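# Set shelf board level on four pegs inside cabinet

## Task

Place the shelf board inside the cabinet so it sits flat on all four shelf pegs and release it. At the end the hand and the entire arm must be out of the cabinet, the hand kept at least a fingernail's width away from the cabinet's side walls, back wall and top, and the arm must be still; otherwise the attempt fails. It also fails if the gripper is holding any loose object at the end, and the board does not count as placed if it only stays there because the robot supports it.

## Robot and tools

ROBOT. A single arm with six revolute joints and a two-finger parallel gripper. The fingers point along the gripper's own +x axis and close along its y axis. The reported hand point (end_effector_position) sits midway between the finger pads, roughly 3 to 4 cm short of the fingertips. The arm's mounting block or post is treated as part of the arm for clearance checks.

FRAME. Results use a scene frame whose origin is on the table surface straight below the arm's base. +z is up; looking along +x, +y is to the left. Positions are in metres, orientation as a wxyz quaternion, velocities in m/s and rad/s. The base may be slightly tilted relative to the table, and the printed hand position can be off, more so when the arm is stretched far.

execute_actions. Argument "actions" is a list holding zero or one item; optional boolean "pictures" asks for camera images. Three forms:
- Empty list: nothing is commanded; the current state (and pictures) comes back.
- Move: {"rows": [[...], ...], "steps": n}. "rows" holds 1 to 15 rows, one per control step (each step is 1/30 s); "steps" is 1 to 15 and defaults to 15; if there are fewer rows than steps, the final row is repeated. A move must span at least 4 steps. The result is reported 4 steps before the move finishes; those final steps run while you compose the next reply.
- Wait: {"steps": n} with no rows, n up to 300; it returns after n control steps counted from the previous result, and your reply time is included in that count.
A call that is refused sends nothing to the robot.

ROW LAYOUT. Each row is one list of 7 numbers for the one arm: six absolute joint target angles in radians, in the order waist, shoulder, elbow, wrist pitch, wrist yaw, wrist roll, followed by the gripper opening. These are targets, not offsets, on the same scale as the Joint positions line. Stated ranges: waist -3.054 to 3.054, shoulder 0.000 to 3.142, elbow 0.000 to 2.356, wrist pitch -1.571 to 1.571, wrist yaw -1.571 to 1.571, wrist roll -3.142 to 3.142. The real stop of a joint may differ by up to 0.010 rad either way. A call is refused if a target exceeds a range end by more than 0.010 rad and also lies beyond that joint's last reported angle. Targets beyond the true stop are clipped to it, and the message "joint sent to its limit" may then appear (possibly referring to an earlier move still running); its absence does not prove there is room left.
The opening is a unitless value from -1 to 1: +1 is fully open (about 0.088 m between pads), empty fingers touch near -0.80, and values below that add no further travel. A full close takes at least about 0.5 s.

MOTION LIMITS. Each step, the sent target stays within a fixed lead of the measured angle: 0.211 rad for waist, shoulder and elbow, 0.213 for wrist pitch, 0.267 for wrist yaw, 0.228 for wrist roll. If the targets would put the hand more than 70 mm from where it is measured, all joint targets are pulled back toward the measured angles. So large moves need several calls; verify the reached angles, since friction can leave a joint short, especially at long reach, and tiny changes may not move it at all. Between calls the arm keeps heading to the last row sent until it has nearly stopped or a step was HELD; fingers already moving finish their motion.

RESULT LINES. The state line gives hand pose and velocities. Joint positions and Joint velocities list the six joints in row order, then the pad gap in m and m/s. grip_measured is the current finger opening on the command scale; to keep hold of something, command a value clearly below it (the larger the gap, the firmer the squeeze). Readings may carry a constant error of about 1 mm. "joint command not followed" means a clearance check altered or blocked targets; HELD flags steps where your row was not fully sent. MOTOR HOT appears from 50 °C; at 95 °C an OVER-TEMPERATURE FAULT holds the arm until cooled, and if cooling takes too long the arm and gripper lose power and go limp. Holding loads, even while you are thinking, heats motors.

FORCE. Load limits in N m: waist 18.2, shoulder 22.5, elbow 22.4, wrist pitch 5.92, wrist yaw 5.9, wrist roll 5.54, counting a held object's weight. Reaching one triggers a torque fault: a 10 s stop and the rest of the call is dropped. Grip force tops out near 34 N per pad; closing quickly can squeeze harder and may pop the fingers open. Avoid drops, slips, slamming, hard impacts and forceful shoves, and never let anything leave the table. Occasional brief disturbances may pull on a held part or nudge loose objects.

TIMING.

zoom_image. Arguments: "camera" (cam_high, cam_low or cam_wrist, each 504x504) and "region" [x0, y0, x1, y1] in pixels from the top-left corner, at most 504 by 504. It enlarges part of that camera's latest image.

finished_scene. Argument "scene": the integer number of the current scene. Replying without any tool call also ends things. Before calling it, open the gripper, back the hand fully out of the cabinet with clearance, and let the arm come to rest.

Each tool is called after ">>>" as name([rows], argument=value, ...), one row to a line, values as JSON.

## Session

>>> execute_actions(actions=[])

Scene clock: 0.00 s of 4500.00 s.
end_effector_position=(+0.1106, +0.3523, +0.1883) grip_measured=+0.838 end_effector_quat_wxyz=(+0.183, +0.845, +0.256, -0.432) end_effector_velocity=(-0.002, -0.002, +0.000) end_effector_angular_velocity=(-0.004, +0.004, +0.006)
Joint positions: [ 0.895  0.623  1.089 -0.873 -0.128 -2.612  0.08 ]
Joint velocities: [-0.002 -0.007 -0.002 -0.007 -0.007 -0.007 -0.   ]
Motor temperatures (°C, as the motors report them): [19 18 19 20 19 21]
Heat: hottest wrist roll 21 °C (+0.0 °C/min).

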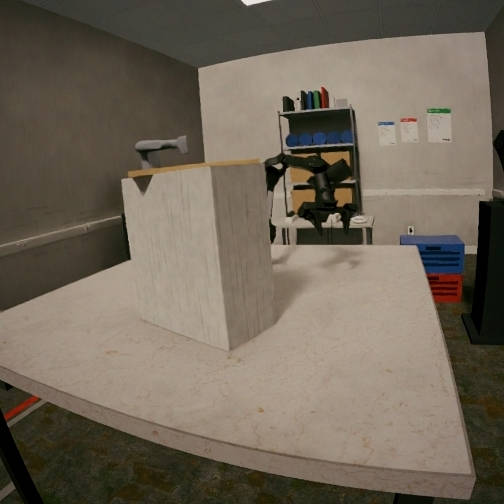

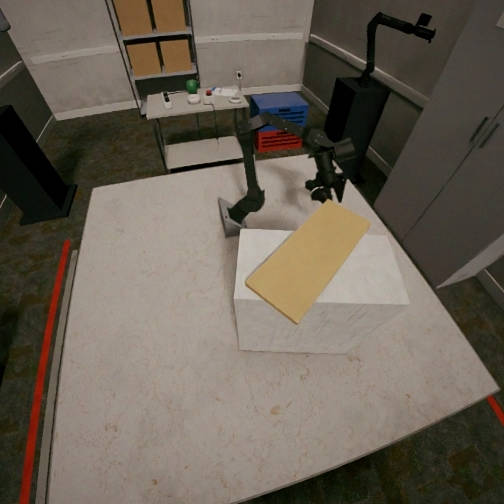

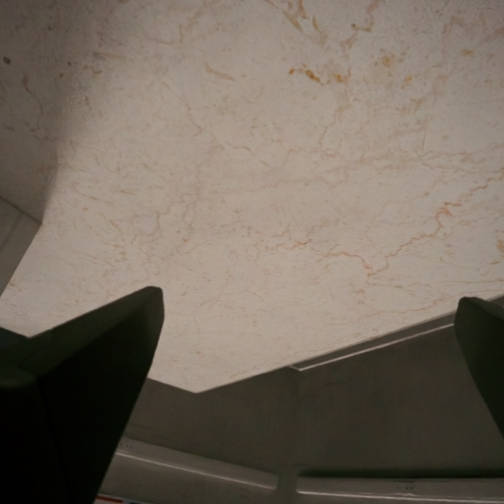

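>>> execute_actions([
  {"rows":[[0.895,0.2,0.5,-0.3,0,0,1]]},
])

>>> execute_actions([
  {"steps":60},
], pictures=true)

Scene clock: 0.60 s of 4500.00 s.
end_effector_position=(+0.1198, +0.3167, +0.1771) grip_measured=+0.998 end_effector_quat_wxyz=(-0.194, +0.885, +0.234, -0.352) end_effector_velocity=(+0.087, -0.159, -0.287) end_effector_angular_velocity=(+0.772, +1.284, -1.310)
Joint positions: [ 0.896  0.215  0.568 -0.346 -0.006 -1.926  0.088]
Joint velocities: [-0.002 -0.017 -0.891  0.286  0.037  1.897  0.001]
Motor temperatures (°C, as the motors report them): [19 18 19 20 19 21]
Heat: hottest wrist roll 21 °C (+0.0 °C/min).
Steps of this call (steps 1 to 7: nothing new was sent; steps 8 to 18: the first 11 steps of this action). Readings (joint positions):
8: [0.896 0.595 1.058 -0.819 -0.108 -2.565]
9: [0.896 0.548 1.002 -0.751 -0.072 -2.498]
11: [0.896 0.430 0.888 -0.647 -0.036 -2.373]
15: [0.896 0.242 0.680 -0.409 -0.013 -2.117]
18: the state above

Scene clock: 2.60 s of 4500.00 s.
end_effector_position=(+0.1239, +0.3109, +0.1656) grip_measured=+1.000 end_effector_quat_wxyz=(+0.838, -0.348, +0.155, +0.392) end_effector_velocity=(-0.001, -0.001, -0.001) end_effector_angular_velocity=(-0.007, +0.001, +0.006)
Joint positions: [ 0.896  0.205  0.513 -0.301 -0.003 -0.002  0.088]
Joint velocities: [-0.002 -0.007 -0.002 -0.007 -0.007 -0.007  0.   ]
Motor temperatures (°C, as the motors report them): [19 18 20 20 19 21]
Heat: hottest wrist roll 21 °C (+0.0 °C/min).
Kept back: nothing.
Steps of this call (steps 1 to 4: the last 4 steps of your previous action; steps 5 to 60: the robot went on to your last target). Readings (joint positions):
1: [0.896 0.215 0.543 -0.337 -0.005 -1.863]
2: [0.896 0.215 0.526 -0.329 -0.005 -1.800]
4: [0.896 0.213 0.513 -0.314 -0.004 -1.674]
8: [0.896 0.205 0.513 -0.303 -0.004 -1.424]
60: the state above
The arm was judged still, so your last target was given up. Only a new action makes it travel on or press farther. Fingers that are still opening or closing keep moving.

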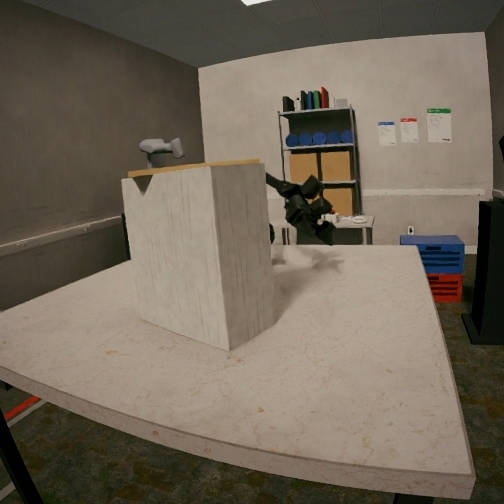

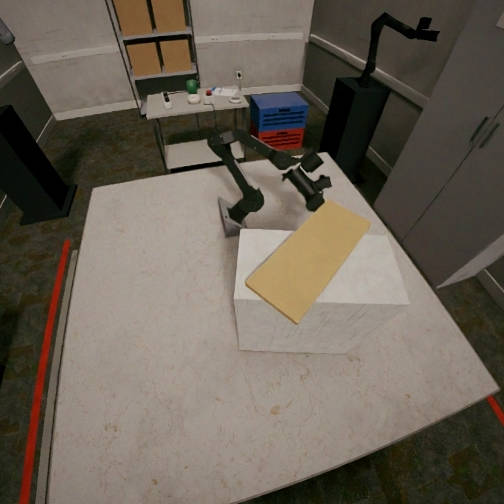

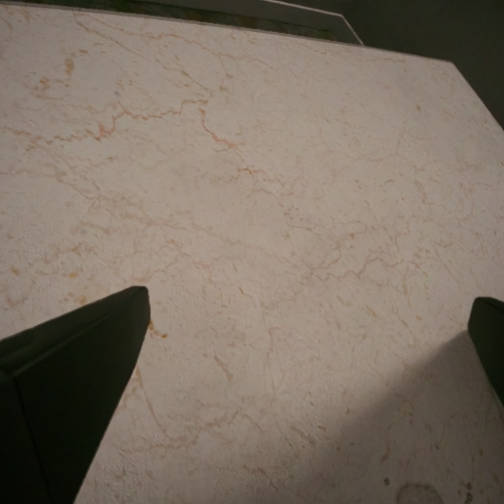

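>>> execute_actions([
  {"rows":[[0,0.2,0.5,-0.3,0,0.785,1]]},
])

>>> execute_actions([
  {"steps":30},
], pictures=true)

Scene clock: 3.07 s of 4500.00 s.
end_effector_position=(+0.1865, +0.2410, +0.2356) grip_measured=+1.000 end_effector_quat_wxyz=(+0.990, -0.058, +0.081, +0.101) end_effector_velocity=(+0.087, -0.234, +0.226) end_effector_angular_velocity=(+1.248, -0.964, -1.450)
Joint positions: [ 0.287  0.205  0.512 -0.301 -0.003  0.666  0.088]
Joint velocities: [-1.731 -0.007 -0.012 -0.007 -0.007  1.282  0.   ]
Motor temperatures (°C, as the motors report them): [19 18 20 20 19 21]
Heat: hottest wrist roll 21 °C (+0.0 °C/min).
Steps of this call (steps 1 to 3: nothing new was sent; steps 4 to 14: the first 11 steps of this action). Readings (joint positions):
4: [0.873 0.205 0.513 -0.301 -0.011 0.044]
5: [0.814 0.205 0.513 -0.301 -0.008 0.111]
7: [0.695 0.205 0.513 -0.301 -0.003 0.238]
11: [0.461 0.205 0.512 -0.301 -0.003 0.490]
14: the state above

Scene clock: 4.07 s of 4500.00 s.
end_effector_position=(+0.1931, +0.2018, +0.2743) grip_measured=+1.000 end_effector_quat_wxyz=(+1.000, -0.001, -0.013, -0.005) end_effector_velocity=(-0.000, -0.002, +0.003) end_effector_angular_velocity=(-0.022, -0.022, -0.013)
Joint positions: [ 0.004  0.205  0.511 -0.301 -0.     0.783  0.088]
Joint velocities: [-0.002 -0.002 -0.002  0.007  0.022 -0.022  0.   ]
Motor temperatures (°C, as the motors report them): [19 18 20 20 19 21]
Heat: hottest wrist roll 21 °C (+0.0 °C/min).
Kept back: nothing.
Steps of this call (steps 1 to 4: the last 4 steps of your previous action; steps 5 to 30: the robot went on to your last target). Readings (joint positions):
1: [0.230 0.205 0.512 -0.301 -0.003 0.701]
2: [0.172 0.205 0.511 -0.301 -0.003 0.726]
4: [0.078 0.205 0.511 -0.301 0.000 0.755]
8: [0.019 0.205 0.511 -0.301 -0.000 0.776]
30: the state above
The arm was judged still, so your last target was given up. Only a new action makes it travel on or press farther. Fingers that are still opening or closing keep moving.

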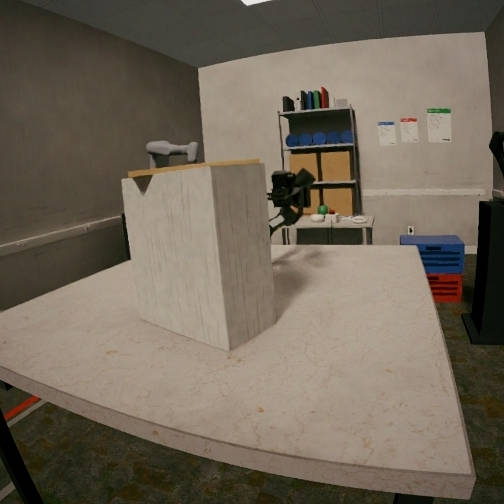

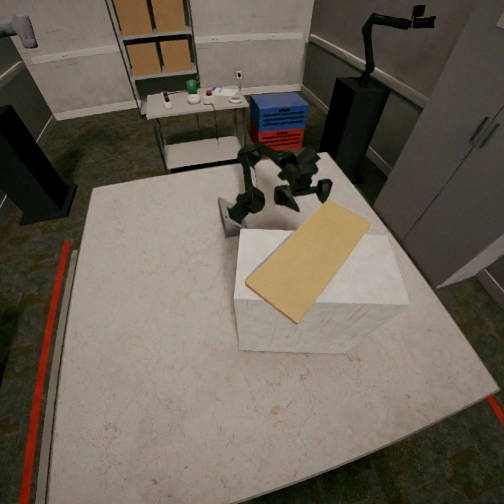

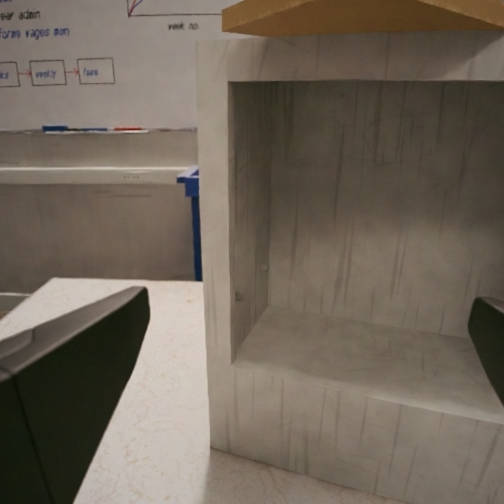

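>>> execute_actions([
  {"rows":[[-0.6,0.5,1.0,-0.5,-0.6,0.785,1]]},
])

>>> execute_actions([
  {"steps":20},
], pictures=true)

Scene clock: 4.83 s of 4500.00 s.
end_effector_position=(+0.1828, +0.2644, +0.3653) grip_measured=+1.000 end_effector_quat_wxyz=(+1.000, -0.003, -0.010, +0.001) end_effector_velocity=(-0.080, +0.104, +0.111) end_effector_angular_velocity=(-0.225, -0.346, +0.087)
Joint positions: [-0.549  0.489  0.982 -0.484 -0.566  0.784  0.088]
Joint velocities: [-0.569 -0.012  0.437 -0.081 -0.388 -0.022  0.   ]
Motor temperatures (°C, as the motors report them): [19 18 20 20 19 21]
Heat: hottest wrist roll 21 °C (+0.0 °C/min).
Steps of this call (steps 1 to 12: nothing new was sent; steps 13 to 23: the first 11 steps of this action). Readings (joint positions):
13: [-0.026 0.235 0.543 -0.355 -0.059 0.783]
14: [-0.086 0.288 0.595 -0.404 -0.140 0.783]
16: [-0.204 0.403 0.704 -0.448 -0.283 0.783]
20: [-0.437 0.488 0.901 -0.484 -0.512 0.784]
23: the state above

Scene clock: 5.50 s of 4500.00 s.
end_effector_position=(+0.1809, +0.2631, +0.3691) grip_measured=+1.000 end_effector_quat_wxyz=(+1.000, -0.001, -0.014, -0.007) end_effector_velocity=(-0.000, -0.003, -0.004) end_effector_angular_velocity=(-0.009, +0.016, -0.010)
Joint positions: [-0.596  0.494  0.997 -0.499 -0.596  0.784  0.088]
Joint velocities: [-0.002 -0.002 -0.002 -0.022 -0.007 -0.022  0.   ]
Motor temperatures (°C, as the motors report them): [19 18 20 20 19 21]
Heat: hottest wrist roll 21 °C (+0.0 °C/min).
Kept back: nothing.
Steps of this call (steps 1 to 4: the last 4 steps of your previous action; steps 5 to 20: the robot went on to your last target). Readings (joint positions):
1: [-0.564 0.489 0.992 -0.488 -0.576 0.784]
2: [-0.574 0.489 0.996 -0.492 -0.582 0.784]
4: [-0.585 0.491 0.997 -0.499 -0.589 0.784]
8: [-0.593 0.494 0.997 -0.499 -0.594 0.784]
20: the state above

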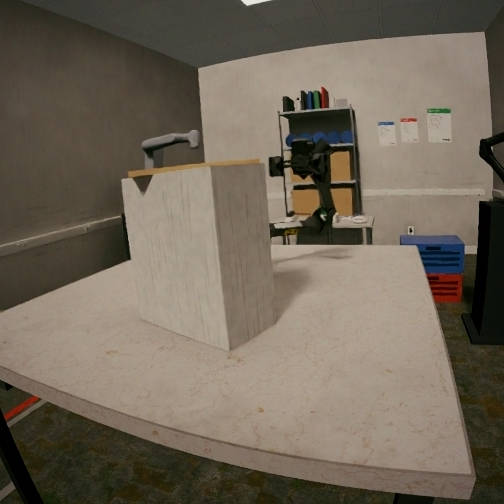

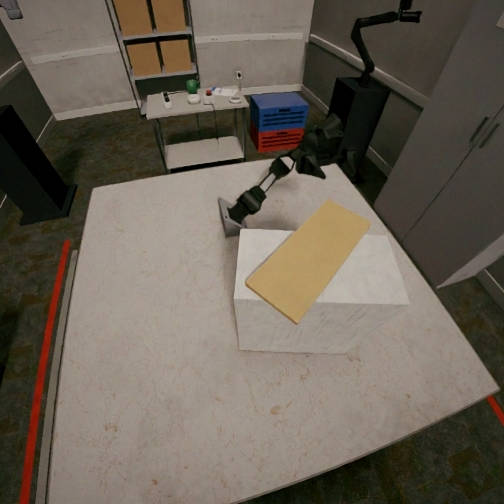

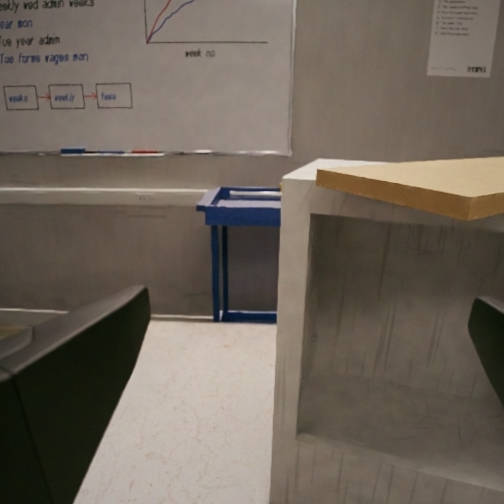

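>>> execute_actions([
  {"rows":[[-0.88,0.627,0.686,-0.06,-0.9,-0.785,1]]},
])

>>> execute_actions([
  {"steps":25},
], pictures=true)

Scene clock: 6.47 s of 4500.00 s.
end_effector_position=(+0.2203, +0.1676, +0.3647) grip_measured=+1.000 end_effector_quat_wxyz=(+0.953, -0.303, +0.002, -0.009) end_effector_velocity=(-0.008, +0.058, +0.037) end_effector_angular_velocity=(-2.207, -0.073, +0.263)
Joint positions: [-0.87   0.634  0.691 -0.085 -0.886  0.146  0.088]
Joint velocities: [-0.066 -0.022 -0.007  0.403 -0.183 -1.883  0.   ]
Motor temperatures (°C, as the motors report them): [19 18 20 20 19 21]
Heat: hottest wrist roll 21 °C (+0.0 °C/min).
Steps of this call (steps 1 to 15: the robot went on to your last target; steps 16 to 18: nothing new was sent; steps 19 to 29: the first 11 steps of this action). Readings (joint positions):
19: [-0.618 0.504 0.975 -0.459 -0.642 0.748]
20: [-0.666 0.516 0.942 -0.397 -0.712 0.692]
22: [-0.757 0.553 0.863 -0.300 -0.790 0.587]
26: [-0.854 0.628 0.711 -0.137 -0.863 0.337]
29: the state above

Scene clock: 7.30 s of 4500.00 s.
end_effector_position=(+0.2192, +0.1713, +0.3674) grip_measured=+1.000 end_effector_quat_wxyz=(+0.709, -0.705, -0.003, -0.005) end_effector_velocity=(-0.000, +0.000, +0.000) end_effector_angular_velocity=(-0.020, -0.002, -0.005)
Joint positions: [-0.876  0.63   0.691 -0.062 -0.896 -0.781  0.088]
Joint velocities: [ 0.002 -0.002  0.002 -0.007  0.007 -0.022  0.   ]
Motor temperatures (°C, as the motors report them): [19 18 20 20 19 21]
Heat: hottest wrist roll 21 °C (+0.0 °C/min).
Kept back: nothing.
Steps of this call (steps 1 to 4: the last 4 steps of your previous action; steps 5 to 25: the robot went on to your last target). Readings (joint positions):
1: [-0.871 0.632 0.691 -0.074 -0.890 0.083]
2: [-0.873 0.631 0.691 -0.070 -0.892 0.019]
4: [-0.874 0.630 0.691 -0.068 -0.894 -0.106]
8: [-0.876 0.630 0.691 -0.062 -0.896 -0.360]
25: the state above

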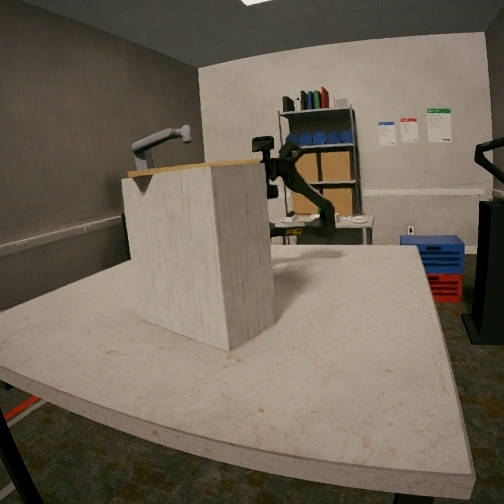

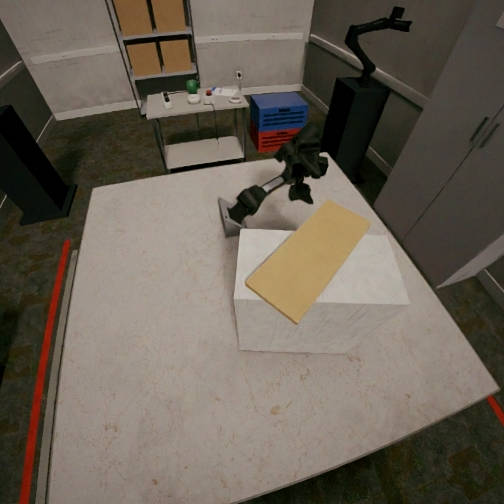

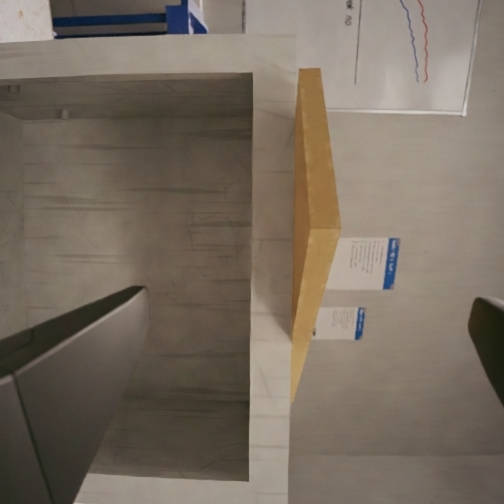

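>>> execute_actions([
  {"rows":[[-0.59,0.948,0.798,0.15,-0.608,-0.785,1]]},
])

>>> execute_actions([
  {"steps":12},
], pictures=true)

Scene clock: 7.87 s of 4500.00 s.
end_effector_position=(+0.2971, +0.1614, +0.3831) grip_measured=+1.000 end_effector_quat_wxyz=(+0.710, -0.704, +0.001, -0.006) end_effector_velocity=(+0.008, +0.023, +0.005) end_effector_angular_velocity=(-0.070, -0.036, +0.084)
Joint positions: [-0.6    0.945  0.791  0.143 -0.618 -0.784  0.088]
Joint velocities: [ 0.056  0.007  0.002  0.11   0.022 -0.007  0.   ]
Motor temperatures (°C, as the motors report them): [19 19 20 20 19 21]
Heat: hottest wrist roll 21 °C (+0.0 °C/min).
Steps of this call (steps 1 to 6: the robot went on to your last target; steps 7 to 17: the first 11 steps of this action). Readings (joint positions):
7: [-0.846 0.659 0.701 -0.024 -0.844 -0.784]
8: [-0.786 0.707 0.725 0.040 -0.771 -0.784]
10: [-0.684 0.819 0.779 0.105 -0.687 -0.784]
14: [-0.610 0.930 0.791 0.129 -0.629 -0.784]
17: the state above

Scene clock: 8.27 s of 4500.00 s.
end_effector_position=(+0.2978, +0.1629, +0.3836) grip_measured=+1.000 end_effector_quat_wxyz=(+0.709, -0.705, -0.002, -0.006) end_effector_velocity=(-0.001, -0.003, -0.004) end_effector_angular_velocity=(+0.006, +0.016, -0.009)
Joint positions: [-0.594  0.946  0.792  0.149 -0.612 -0.784  0.088]
Joint velocities: [-0.002 -0.002 -0.002 -0.022 -0.007 -0.007  0.   ]
Motor temperatures (°C, as the motors report them): [19 19 20 20 19 21]
Heat: hottest wrist roll 21 °C (+0.0 °C/min).
Kept back: nothing.
Steps of this call (steps 1 to 4: the last 4 steps of your previous action; steps 5 to 12: the robot went on to your last target). Readings (joint positions):
1: [-0.598 0.946 0.791 0.147 -0.616 -0.784]
2: [-0.597 0.946 0.792 0.148 -0.615 -0.784]
4: [-0.595 0.946 0.792 0.148 -0.613 -0.784]
8: [-0.594 0.946 0.792 0.149 -0.612 -0.784]
12: the state above

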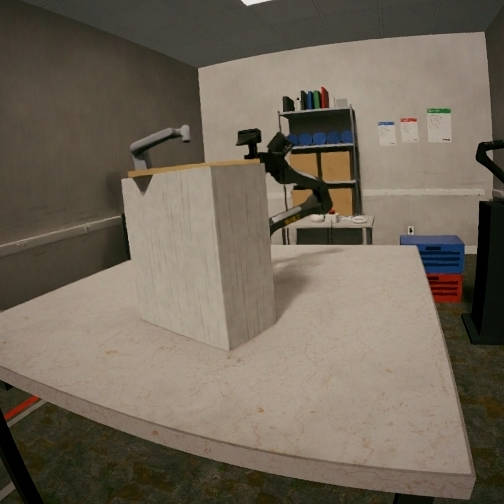

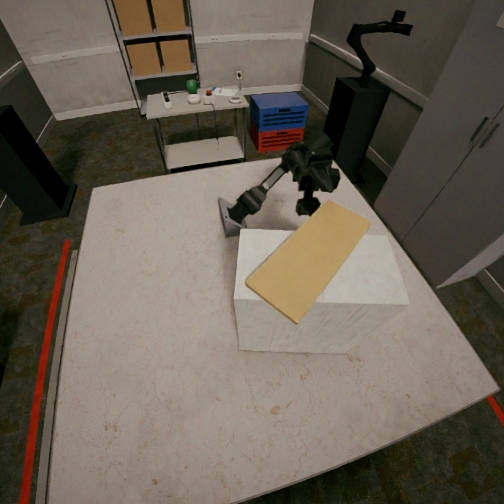

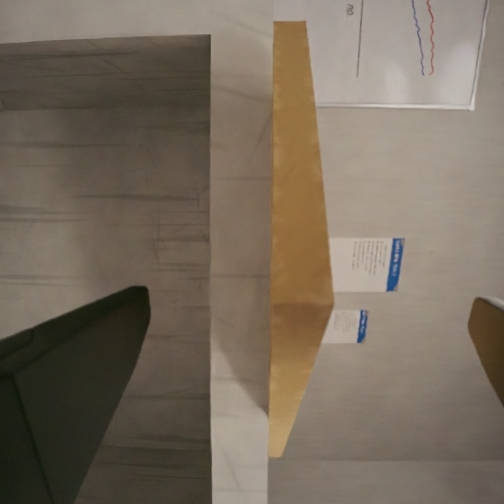

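>>> execute_actions([
  {"rows":[[-0.47,1.113,0.878,0.238,-0.488,-0.785,0]]},
])

>>> execute_actions([
  {"steps":10},
], pictures=true)

Scene clock: 8.77 s of 4500.00 s.
end_effector_position=(+0.3429, +0.1614, +0.3824) grip_measured=+0.016 end_effector_quat_wxyz=(+0.710, -0.704, +0.001, -0.006) end_effector_velocity=(+0.001, +0.021, +0.017) end_effector_angular_velocity=(-0.047, -0.053, +0.046)
Joint positions: [-0.477  1.111  0.865  0.235 -0.494 -0.784  0.04 ]
Joint velocities: [ 0.017 -0.002  0.042  0.037  0.022 -0.007  0.001]
Motor temperatures (°C, as the motors report them): [19 19 20 21 19 21]
Heat: hottest wrist pitch 21 °C (+0.0 °C/min).
Steps of this call (steps 1 to 4: the robot went on to your last target; steps 5 to 15: the first 11 steps of this action). Readings (joint positions):
5: [-0.581 0.966 0.801 0.161 -0.587 -0.784]
6: [-0.551 0.998 0.821 0.192 -0.557 -0.784]
8: [-0.504 1.063 0.859 0.217 -0.523 -0.784]
12: [-0.479 1.109 0.864 0.228 -0.499 -0.784]
15: the state above

Scene clock: 9.10 s of 4500.00 s.
end_effector_position=(+0.3431, +0.1631, +0.3837) grip_measured=+0.001 end_effector_quat_wxyz=(+0.709, -0.705, -0.001, -0.006) end_effector_velocity=(-0.001, -0.002, +0.003) end_effector_angular_velocity=(-0.011, -0.015, -0.006)
Joint positions: [-0.475  1.111  0.869  0.236 -0.492 -0.784  0.039]
Joint velocities: [-0.007 -0.002 -0.002  0.007  0.007 -0.007 -0.   ]
Motor temperatures (°C, as the motors report them): [19 19 20 21 19 21]
Heat: hottest wrist pitch 21 °C (+0.0 °C/min).
Kept back: nothing.
Steps of this call (steps 1 to 4: the last 4 steps of your previous action; steps 5 to 10: the robot went on to your last target). Readings (joint positions):
1: [-0.476 1.111 0.867 0.236 -0.494 -0.784]
2: [-0.476 1.111 0.868 0.236 -0.493 -0.784]
4: [-0.475 1.111 0.869 0.236 -0.492 -0.784]
8: [-0.475 1.111 0.869 0.236 -0.492 -0.784]
10: the state above

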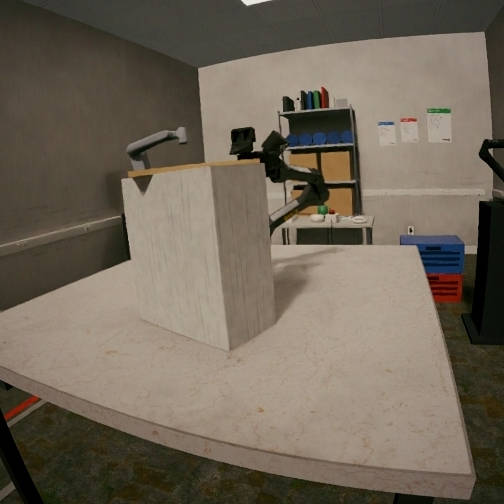

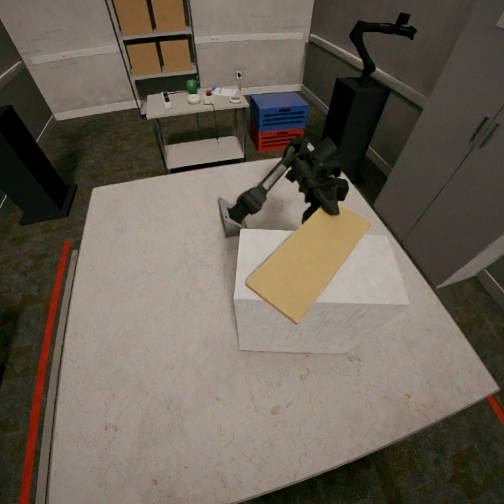

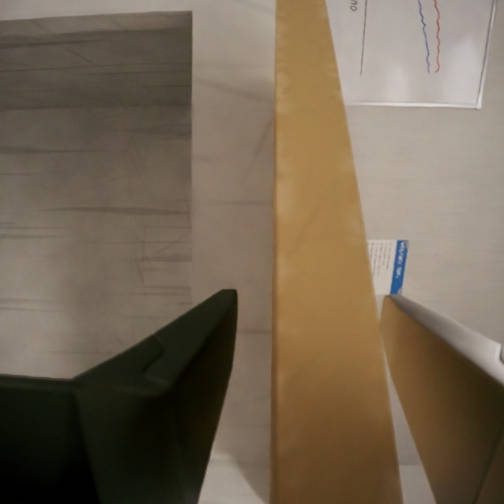

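>>> execute_actions([
  {"rows":[[-0.475,1.113,0.88,0.236,-0.492,-0.785,-0.2],[-0.475,1.113,0.88,0.236,-0.492,-0.785,-0.3],[-0.475,1.113,0.88,0.236,-0.492,-0.785,-0.4],[-0.475,1.113,0.88,0.236,-0.492,-0.785,-0.5],[-0.475,1.113,0.88,0.236,-0.492,-0.785,-0.6],[-0.475,1.113,0.88,0.236,-0.492,-0.785,-0.7],[-0.475,1.113,0.88,0.236,-0.492,-0.785,-0.9]]},
], pictures=true)

>>> zoom_image(camera="cam_low", region=[220,140,420,340])

Scene clock: 9.63 s of 4500.00 s.
end_effector_position=(+0.3433, +0.1636, +0.3832) grip_measured=-0.549 end_effector_quat_wxyz=(+0.708, -0.706, -0.000, -0.004) end_effector_velocity=(-0.002, +0.004, +0.003) end_effector_angular_velocity=(-0.016, -0.007, +0.014)
Joint positions: [-0.474  1.112  0.87   0.234 -0.495 -0.787  0.012]
Joint velocities: [-0.002 -0.007  0.002  0.007 -0.007 -0.007 -0.   ]
Motor temperatures (°C, as the motors report them): [19 19 20 21 19 21]
Heat: hottest wrist pitch 21 °C (+0.0 °C/min).
Steps of this call (steps 1 to 5: the robot went on to your last target; steps 6 to 16: the first 11 steps of this action). Readings (joint positions):
6: [-0.475 1.111 0.870 0.237 -0.491 -0.784]
7: [-0.475 1.111 0.870 0.237 -0.491 -0.784]
9: [-0.475 1.111 0.870 0.237 -0.491 -0.784]
13: [-0.474 1.112 0.870 0.235 -0.495 -0.786]
16: the state above

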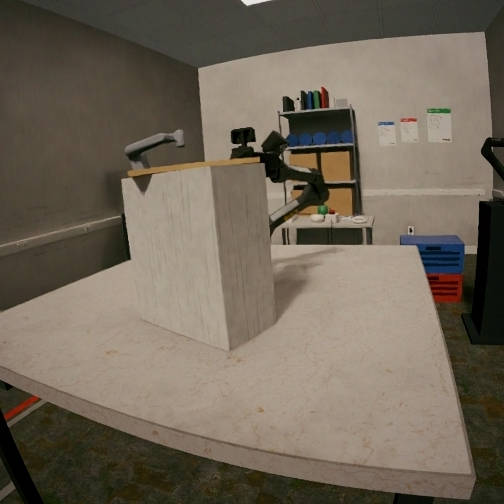

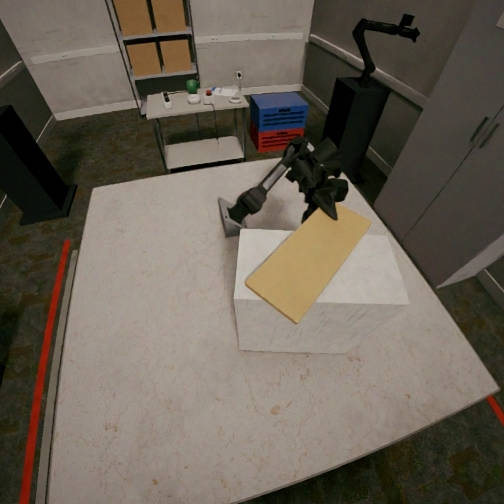

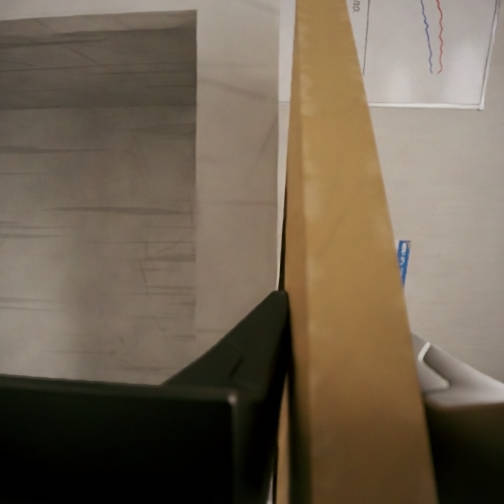

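Region (220, 140, 420, 340) of cam_low's 504x504 image, scaled by 2.520, with more detail than that image has.

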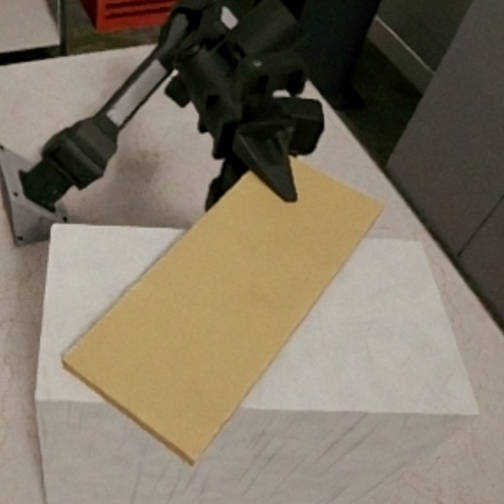

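>>> execute_actions([
  {"rows":[[-0.447,1.121,0.912,0.18,-0.437,-0.785,-0.9],[-0.419,1.13,0.95,0.124,-0.38,-0.785,-0.9],[-0.391,1.139,0.987,0.067,-0.323,-0.785,-0.9],[-0.363,1.148,1.025,0.011,-0.265,-0.785,-0.9],[-0.335,1.158,1.062,-0.045,-0.208,-0.785,-0.9],[-0.307,1.167,1.1,-0.102,-0.151,-0.785,-0.9],[-0.279,1.176,1.137,-0.158,-0.094,-0.785,-0.9],[-0.25,1.185,1.175,-0.215,-0.036,-0.785,-0.9],[-0.222,1.194,1.212,-0.271,0.021,-0.78,-0.9],[-0.194,1.203,1.25,-0.327,0.078,-0.78,-0.9],[-0.166,1.212,1.287,-0.384,0.136,-0.78,-0.9],[-0.138,1.222,1.325,-0.44,0.193,-0.778,-0.9]]},
])

>>> execute_actions([
  {"steps":12},
], pictures=true)

Scene clock: 10.40 s of 4500.00 s.
end_effector_position=(+0.3625, +0.1839, +0.3882) grip_measured=-0.549 end_effector_quat_wxyz=(+0.708, -0.686, +0.115, -0.125) end_effector_velocity=(-0.008, +0.082, -0.018) end_effector_angular_velocity=(-0.166, +0.120, -1.227)
Joint positions: [-0.239  1.186  1.184 -0.237 -0.017 -0.791  0.012]
Joint velocities: [ 0.842  0.271  1.106 -1.707  1.678 -0.022 -0.   ]
Motor temperatures (°C, as the motors report them): [19 19 20 21 20 21]
Heat: hottest wrist pitch 21 °C (+0.0 °C/min).
Steps of this call (steps 1 to 4: the last 4 steps of your previous action; steps 5 to 12: the robot went on to your last target; steps 13 to 23: the first 11 steps of this action). Readings (joint positions):
13: [-0.471 1.113 0.874 0.226 -0.489 -0.789]
14: [-0.461 1.115 0.888 0.201 -0.466 -0.792]
16: [-0.423 1.127 0.938 0.124 -0.384 -0.793]
20: [-0.322 1.160 1.075 -0.072 -0.182 -0.795]
23: the state above

Scene clock: 10.80 s of 4500.00 s.
end_effector_position=(+0.3581, +0.1937, +0.3841) grip_measured=-0.549 end_effector_quat_wxyz=(+0.689, -0.684, +0.168, -0.171) end_effector_velocity=(-0.000, -0.004, +0.003) end_effector_angular_velocity=(-0.016, -0.006, -0.036)
Joint positions: [-0.138  1.219  1.31  -0.438  0.179 -0.78   0.012]
Joint velocities: [ 0.002  0.012  0.017 -0.022  0.037 -0.007  0.   ]
Motor temperatures (°C, as the motors report them): [19 19 20 21 20 21]
Heat: hottest wrist pitch 21 °C (+0.0 °C/min).
Kept back: nothing.
Steps of this call (steps 1 to 4: the last 4 steps of your previous action; steps 5 to 12: the robot went on to your last target). Readings (joint positions):
1: [-0.211 1.195 1.221 -0.294 0.040 -0.789]
2: [-0.186 1.203 1.251 -0.340 0.085 -0.786]
4: [-0.156 1.211 1.285 -0.389 0.132 -0.784]
8: [-0.139 1.216 1.306 -0.428 0.169 -0.780]
12: the state above

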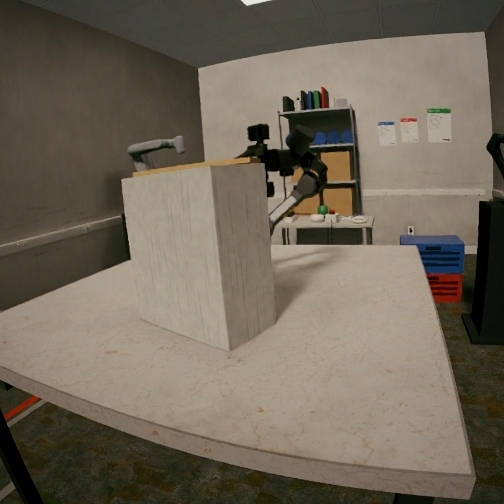

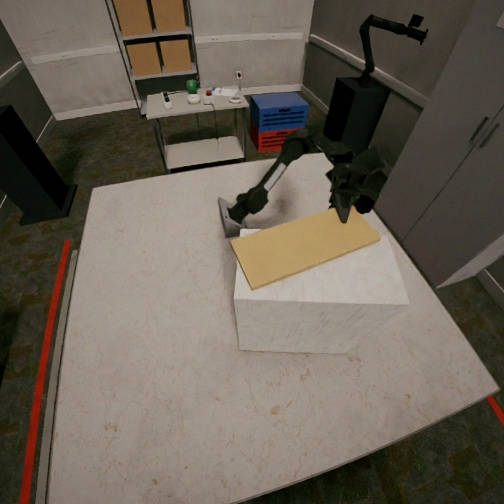

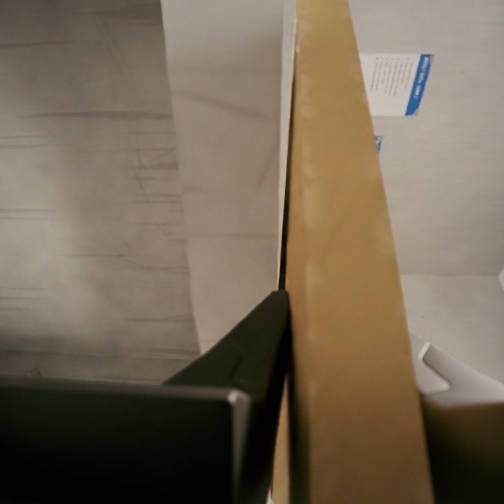

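>>> execute_actions([
  {"rows":[[-0.127,1.245,1.363,-0.479,0.216,-0.77,-0.9],[-0.116,1.269,1.402,-0.518,0.24,-0.76,-0.9],[-0.106,1.292,1.44,-0.557,0.263,-0.75,-0.9],[-0.095,1.316,1.479,-0.596,0.287,-0.74,-0.9],[-0.084,1.339,1.517,-0.635,0.31,-0.73,-0.9],[-0.073,1.363,1.556,-0.674,0.333,-0.715,-0.9],[-0.062,1.386,1.594,-0.713,0.357,-0.7,-0.9],[-0.052,1.41,1.633,-0.752,0.38,-0.69,-0.9],[-0.041,1.433,1.671,-0.791,0.404,-0.675,-0.9],[-0.03,1.456,1.71,-0.83,0.427,-0.66,-0.9]]},
])

>>> execute_actions([
  {"steps":12},
], pictures=true)

>>> zoom_image(camera="cam_low", region=[220,140,420,340])

Scene clock: 11.37 s of 4500.00 s.
end_effector_position=(+0.3739, +0.2037, +0.3899) grip_measured=-0.549 end_effector_quat_wxyz=(+0.671, -0.659, +0.247, -0.231) end_effector_velocity=(+0.051, +0.045, +0.011) end_effector_angular_velocity=(+0.029, -0.023, -0.366)
Joint positions: [-0.048  1.411  1.635 -0.759  0.379 -0.686  0.012]
Joint velocities: [ 0.232  0.491  0.794 -0.652  0.432  0.286 -0.   ]
Motor temperatures (°C, as the motors report them): [19 19 20 21 20 21]
Heat: hottest wrist pitch 21 °C (+0.0 °C/min).
Steps of this call (steps 1 to 6: the robot went on to your last target; steps 7 to 17: the first 11 steps of this action). Readings (joint positions):
7: [-0.136 1.222 1.317 -0.448 0.185 -0.779]
8: [-0.131 1.231 1.334 -0.469 0.198 -0.775]
10: [-0.118 1.262 1.387 -0.521 0.230 -0.760]
14: [-0.078 1.348 1.528 -0.655 0.315 -0.721]
17: the state above

Scene clock: 11.77 s of 4500.00 s.
end_effector_position=(+0.3753, +0.2053, +0.3902) grip_measured=-0.549 end_effector_quat_wxyz=(+0.666, -0.654, +0.262, -0.245) end_effector_velocity=(+0.000, +0.002, -0.001) end_effector_angular_velocity=(-0.001, +0.013, +0.005)
Joint positions: [-0.031  1.449  1.699 -0.826  0.419 -0.661  0.012]
Joint velocities: [ 0.002  0.002  0.007 -0.007 -0.007 -0.007  0.   ]
Motor temperatures (°C, as the motors report them): [19 19 20 21 20 21]
Heat: hottest wrist pitch 21 °C (+0.0 °C/min).
Kept back: nothing.
Steps of this call (steps 1 to 4: the last 4 steps of your previous action; steps 5 to 12: the robot went on to your last target). Readings (joint positions):
1: [-0.042 1.425 1.656 -0.777 0.391 -0.679]
2: [-0.037 1.434 1.670 -0.790 0.400 -0.675]
4: [-0.033 1.443 1.686 -0.808 0.410 -0.669]
8: [-0.031 1.447 1.696 -0.824 0.418 -0.662]
12: the state above

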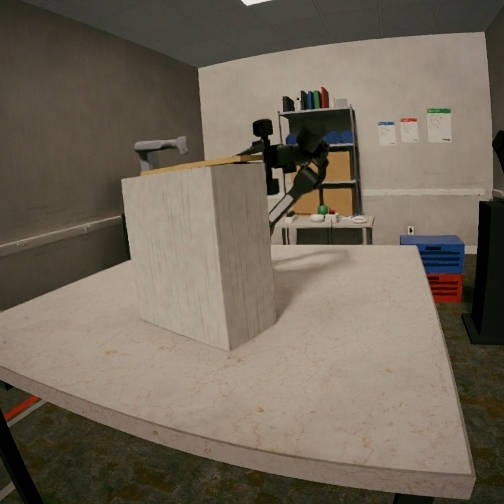

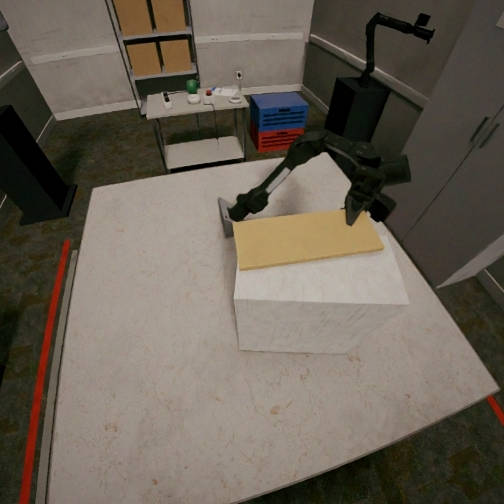

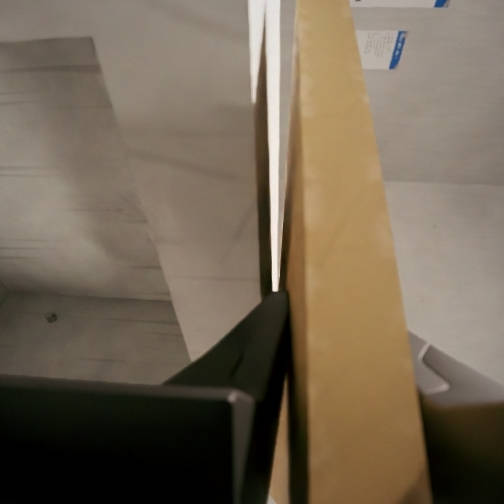

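Region (220, 140, 420, 340) of cam_low's 504x504 image, scaled by 2.520, with more detail than that image has.

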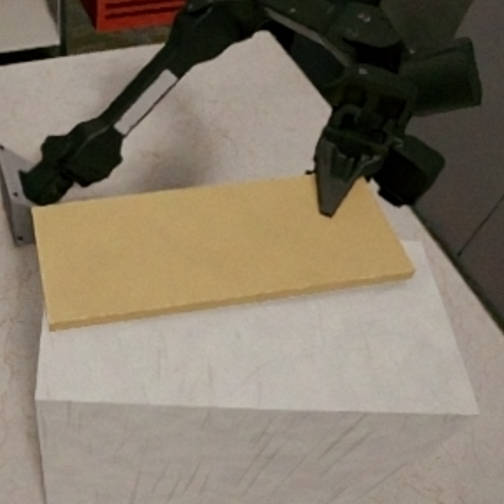

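>>> execute_actions([
  {"rows":[[-0.01,1.456,1.71,-0.83,0.44,-0.66,-0.9],[0.002,1.456,1.71,-0.83,0.44,-0.66,-0.9],[0.002,1.456,1.71,-0.83,0.44,-0.66,-0.9],[0.002,1.456,1.71,-0.83,0.44,-0.66,-0.9],[0.002,1.456,1.71,-0.83,0.44,-0.66,-0.9],[0.002,1.456,1.71,-0.83,0.44,-0.66,-0.9],[0.002,1.456,1.71,-0.83,0.44,-0.66,-0.5],[0.002,1.456,1.71,-0.83,0.44,-0.66,-0.4],[0.002,1.456,1.71,-0.83,0.44,-0.66,-0.2],[0.002,1.456,1.71,-0.83,0.44,-0.66,0.3]]},
])

>>> execute_actions([
  {"steps":10},
], pictures=true)

Scene clock: 12.27 s of 4500.00 s.
end_effector_position=(+0.3764, +0.2105, +0.3840) grip_measured=-0.345 end_effector_quat_wxyz=(+0.661, -0.660, +0.264, -0.241) end_effector_velocity=(+0.005, +0.004, -0.014) end_effector_angular_velocity=(-0.001, +0.047, +0.012)
Joint positions: [-0.002  1.451  1.7   -0.831  0.439 -0.662  0.022]
Joint velocities: [ 0.032  0.012 -0.002 -0.007 -0.007 -0.007  0.169]
Motor temperatures (°C, as the motors report them): [20 19 20 21 20 21]
Heat: hottest wrist pitch 21 °C (+0.0 °C/min).
Steps of this call (steps 1 to 4: the robot went on to your last target; steps 5 to 15: the first 11 steps of this action). Readings (joint positions):
5: [-0.029 1.449 1.700 -0.828 0.422 -0.661]
6: [-0.024 1.449 1.700 -0.830 0.429 -0.661]
8: [-0.012 1.450 1.700 -0.831 0.441 -0.664]
12: [-0.007 1.450 1.700 -0.831 0.445 -0.664]
15: the state above

Scene clock: 12.60 s of 4500.00 s.
end_effector_position=(+0.3765, +0.2112, +0.3845) grip_measured=+0.288 end_effector_quat_wxyz=(+0.662, -0.660, +0.263, -0.241) end_effector_velocity=(+0.002, +0.002, +0.002) end_effector_angular_velocity=(+0.009, -0.018, +0.018)
Joint positions: [-0.002  1.451  1.702 -0.831  0.439 -0.662  0.053]
Joint velocities: [-0.002 -0.002 -0.002  0.022 -0.007  0.007  0.006]
Motor temperatures (°C, as the motors report them): [20 19 21 21 20 21]
Heat: hottest elbow 21 °C (+0.0 °C/min).
Kept back: nothing.
Steps of this call (steps 1 to 4: the last 4 steps of your previous action; steps 5 to 10: the robot went on to your last target). Readings (joint positions):
1: [-0.002 1.451 1.700 -0.831 0.439 -0.662]
2: [-0.002 1.451 1.700 -0.831 0.439 -0.662]
4: [-0.002 1.451 1.701 -0.831 0.439 -0.662]
8: [-0.002 1.451 1.702 -0.831 0.439 -0.662]
10: the state above

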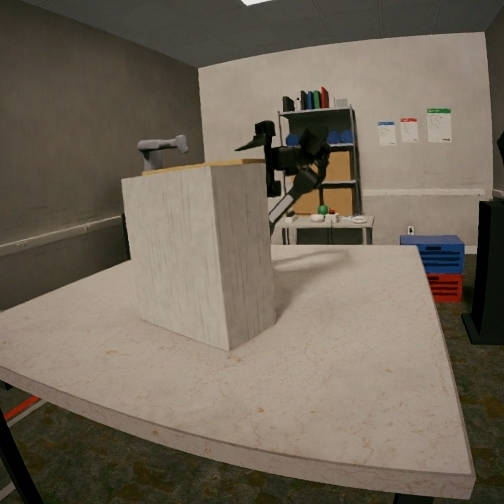

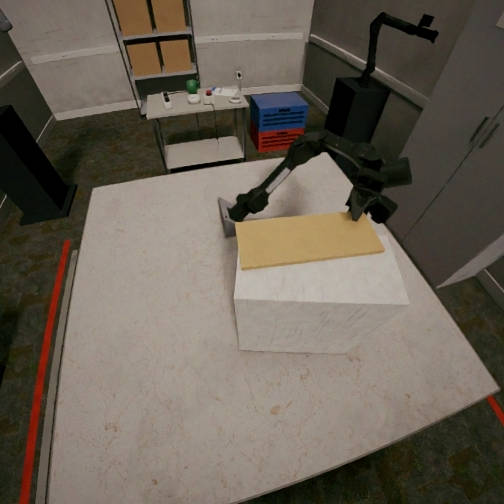

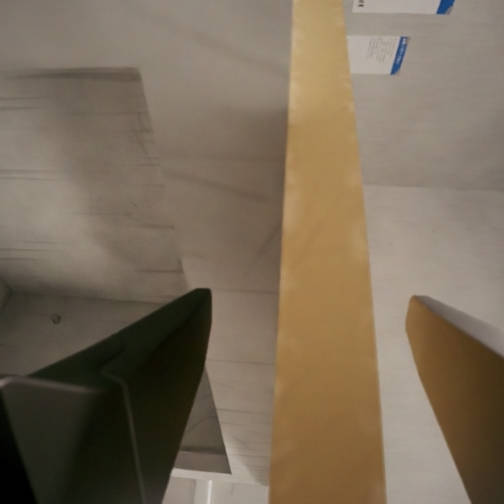

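>>> execute_actions([
  {"rows":[[-0.138,1.2,1.31,-0.44,0.193,-0.778,0.8]],"steps":10},
])

>>> execute_actions([
  {"rows":[[-0.22,1.17,1.2,-0.27,0.02,-0.78,0.8],[-0.22,1.17,1.2,-0.27,0.02,-0.78,0.8],[-0.22,1.17,1.2,-0.27,0.02,-0.78,0.8],[-0.3,1.15,1.09,-0.1,-0.15,-0.785,0.8],[-0.3,1.15,1.09,-0.1,-0.15,-0.785,0.8],[-0.3,1.15,1.09,-0.1,-0.15,-0.785,0.8],[-0.39,1.13,0.98,0.07,-0.32,-0.785,0.8],[-0.39,1.13,0.98,0.07,-0.32,-0.785,0.8],[-0.39,1.13,0.98,0.07,-0.32,-0.785,0.8],[-0.475,1.113,0.87,0.236,-0.492,-0.785,0.8]]},
])

>>> execute_actions([
  {"rows":[[-0.562,1.227,0.806,0.421,-0.58,-0.785,-0.1]]},
])

>>> execute_actions([
  {"steps":8},
], pictures=true)

>>> zoom_image(camera="cam_low", region=[220,140,420,340])

Scene clock: 13.07 s of 4500.00 s.
end_effector_position=(+0.3506, +0.2085, +0.4035) grip_measured=+0.741 end_effector_quat_wxyz=(+0.689, -0.679, +0.161, -0.194) end_effector_velocity=(-0.101, +0.043, +0.036) end_effector_angular_velocity=(-0.145, -0.304, +0.649)
Joint positions: [-0.128  1.227  1.407 -0.517  0.233 -0.76   0.075]
Joint velocities: [-0.193 -0.681 -0.794  0.842 -0.403 -0.183  0.029]
Motor temperatures (°C, as the motors report them): [20 19 21 21 20 21]
Heat: hottest elbow 21 °C (+0.0 °C/min).
Steps of this call (steps 1 to 8: the robot went on to your last target; steps 9 to 14: the first 6 steps of this action). Readings (joint positions):
9: [-0.016 1.420 1.664 -0.771 0.384 -0.687]
10: [-0.046 1.378 1.603 -0.712 0.317 -0.714]
12: [-0.101 1.290 1.483 -0.604 0.263 -0.745]
14: the state above

Scene clock: 13.57 s of 4500.00 s.
end_effector_position=(+0.3536, +0.1695, +0.3868) grip_measured=+0.800 end_effector_quat_wxyz=(+0.719, -0.693, +0.035, -0.040) end_effector_velocity=(-0.105, -0.129, -0.023) end_effector_angular_velocity=(-0.155, +0.003, +0.865)
Joint positions: [-0.403  1.135  0.973  0.079 -0.352 -0.782  0.078]
Joint velocities: [-0.882 -0.252 -1.096  1.458 -1.502 -0.007  0.   ]
Motor temperatures (°C, as the motors report them): [20 19 21 21 20 21]
Heat: hottest elbow 21 °C (+0.0 °C/min).
Steps of this call (steps 1 to 4: the last 4 steps of your previous action; steps 5 to 15: the first 11 steps of this action). Readings (joint positions):
5: [-0.143 1.196 1.320 -0.417 0.165 -0.774]
6: [-0.162 1.191 1.287 -0.369 0.117 -0.775]
8: [-0.204 1.182 1.225 -0.290 0.036 -0.778]
12: [-0.316 1.155 1.080 -0.082 -0.185 -0.782]
15: the state above

Scene clock: 14.07 s of 4500.00 s.
end_effector_position=(+0.3538, +0.1221, +0.3837) grip_measured=-0.082 end_effector_quat_wxyz=(+0.708, -0.707, -0.005, -0.006) end_effector_velocity=(-0.001, +0.009, +0.011) end_effector_angular_velocity=(-0.035, -0.038, +0.051)
Joint positions: [-0.557  1.226  0.814  0.416 -0.574 -0.783  0.035]
Joint velocities: [-0.012  0.002 -0.002  0.081 -0.022  0.007 -0.007]
Motor temperatures (°C, as the motors report them): [20 19 21 21 20 21]
Heat: hottest elbow 21 °C (+0.0 °C/min).
Steps of this call (steps 1 to 4: the last 4 steps of your previous action; steps 5 to 15: the first 11 steps of this action). Readings (joint positions):
5: [-0.475 1.138 0.879 0.249 -0.489 -0.784]
6: [-0.497 1.154 0.867 0.308 -0.520 -0.784]
8: [-0.535 1.188 0.848 0.362 -0.542 -0.783]
12: [-0.556 1.225 0.815 0.401 -0.574 -0.783]
15: the state above

Scene clock: 14.33 s of 4500.00 s.
end_effector_position=(+0.3536, +0.1225, +0.3845) grip_measured=-0.099 end_effector_quat_wxyz=(+0.707, -0.707, -0.007, -0.006) end_effector_velocity=(-0.001, +0.002, -0.002) end_effector_angular_velocity=(-0.006, +0.015, +0.012)
Joint positions: [-0.559  1.226  0.814  0.42  -0.576 -0.783  0.034]
Joint velocities: [-0.002 -0.002  0.002 -0.007 -0.022 -0.007 -0.001]
Motor temperatures (°C, as the motors report them): [20 19 21 21 20 21]
Heat: hottest elbow 21 °C (+0.0 °C/min).
Kept back: nothing.
Steps of this call (steps 1 to 4: the last 4 steps of your previous action; steps 5 to 8: the robot went on to your last target). Readings (joint positions):
1: [-0.557 1.226 0.814 0.418 -0.575 -0.783]
2: [-0.558 1.226 0.814 0.418 -0.575 -0.783]
4: [-0.559 1.226 0.814 0.418 -0.575 -0.783]
8: the state above

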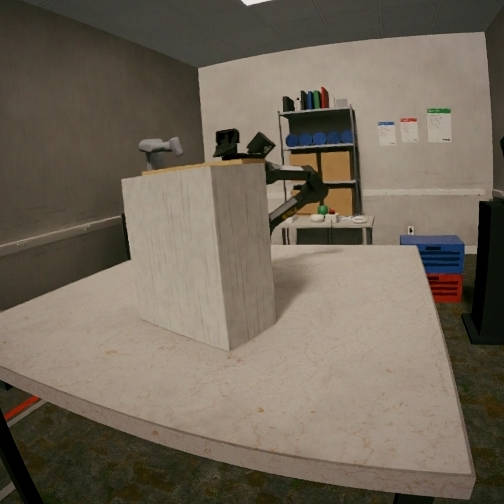

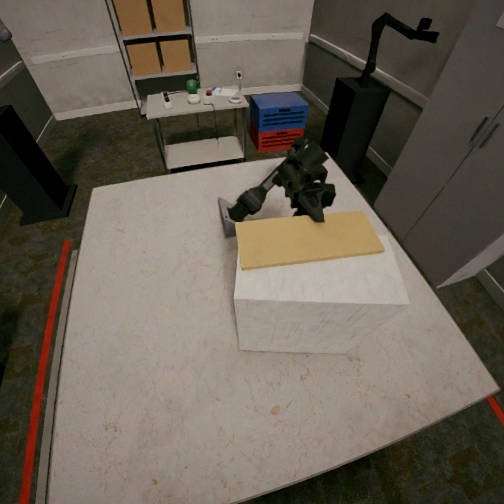

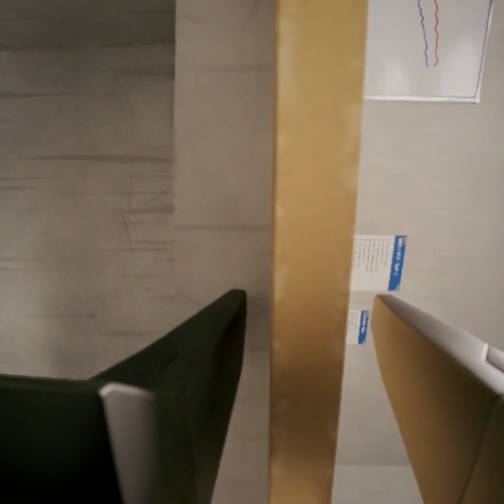

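Region (220, 140, 420, 340) of cam_low's 504x504 image, scaled by 2.520, with more detail than that image has.

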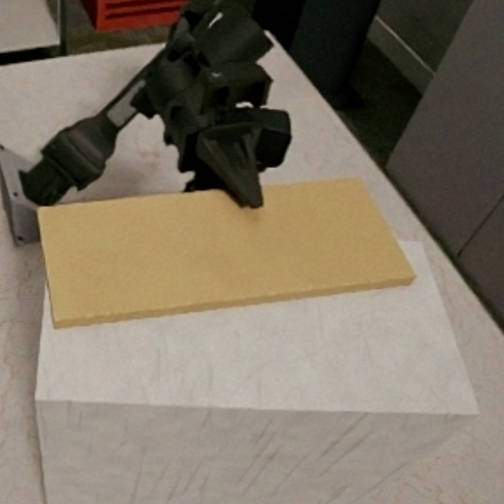

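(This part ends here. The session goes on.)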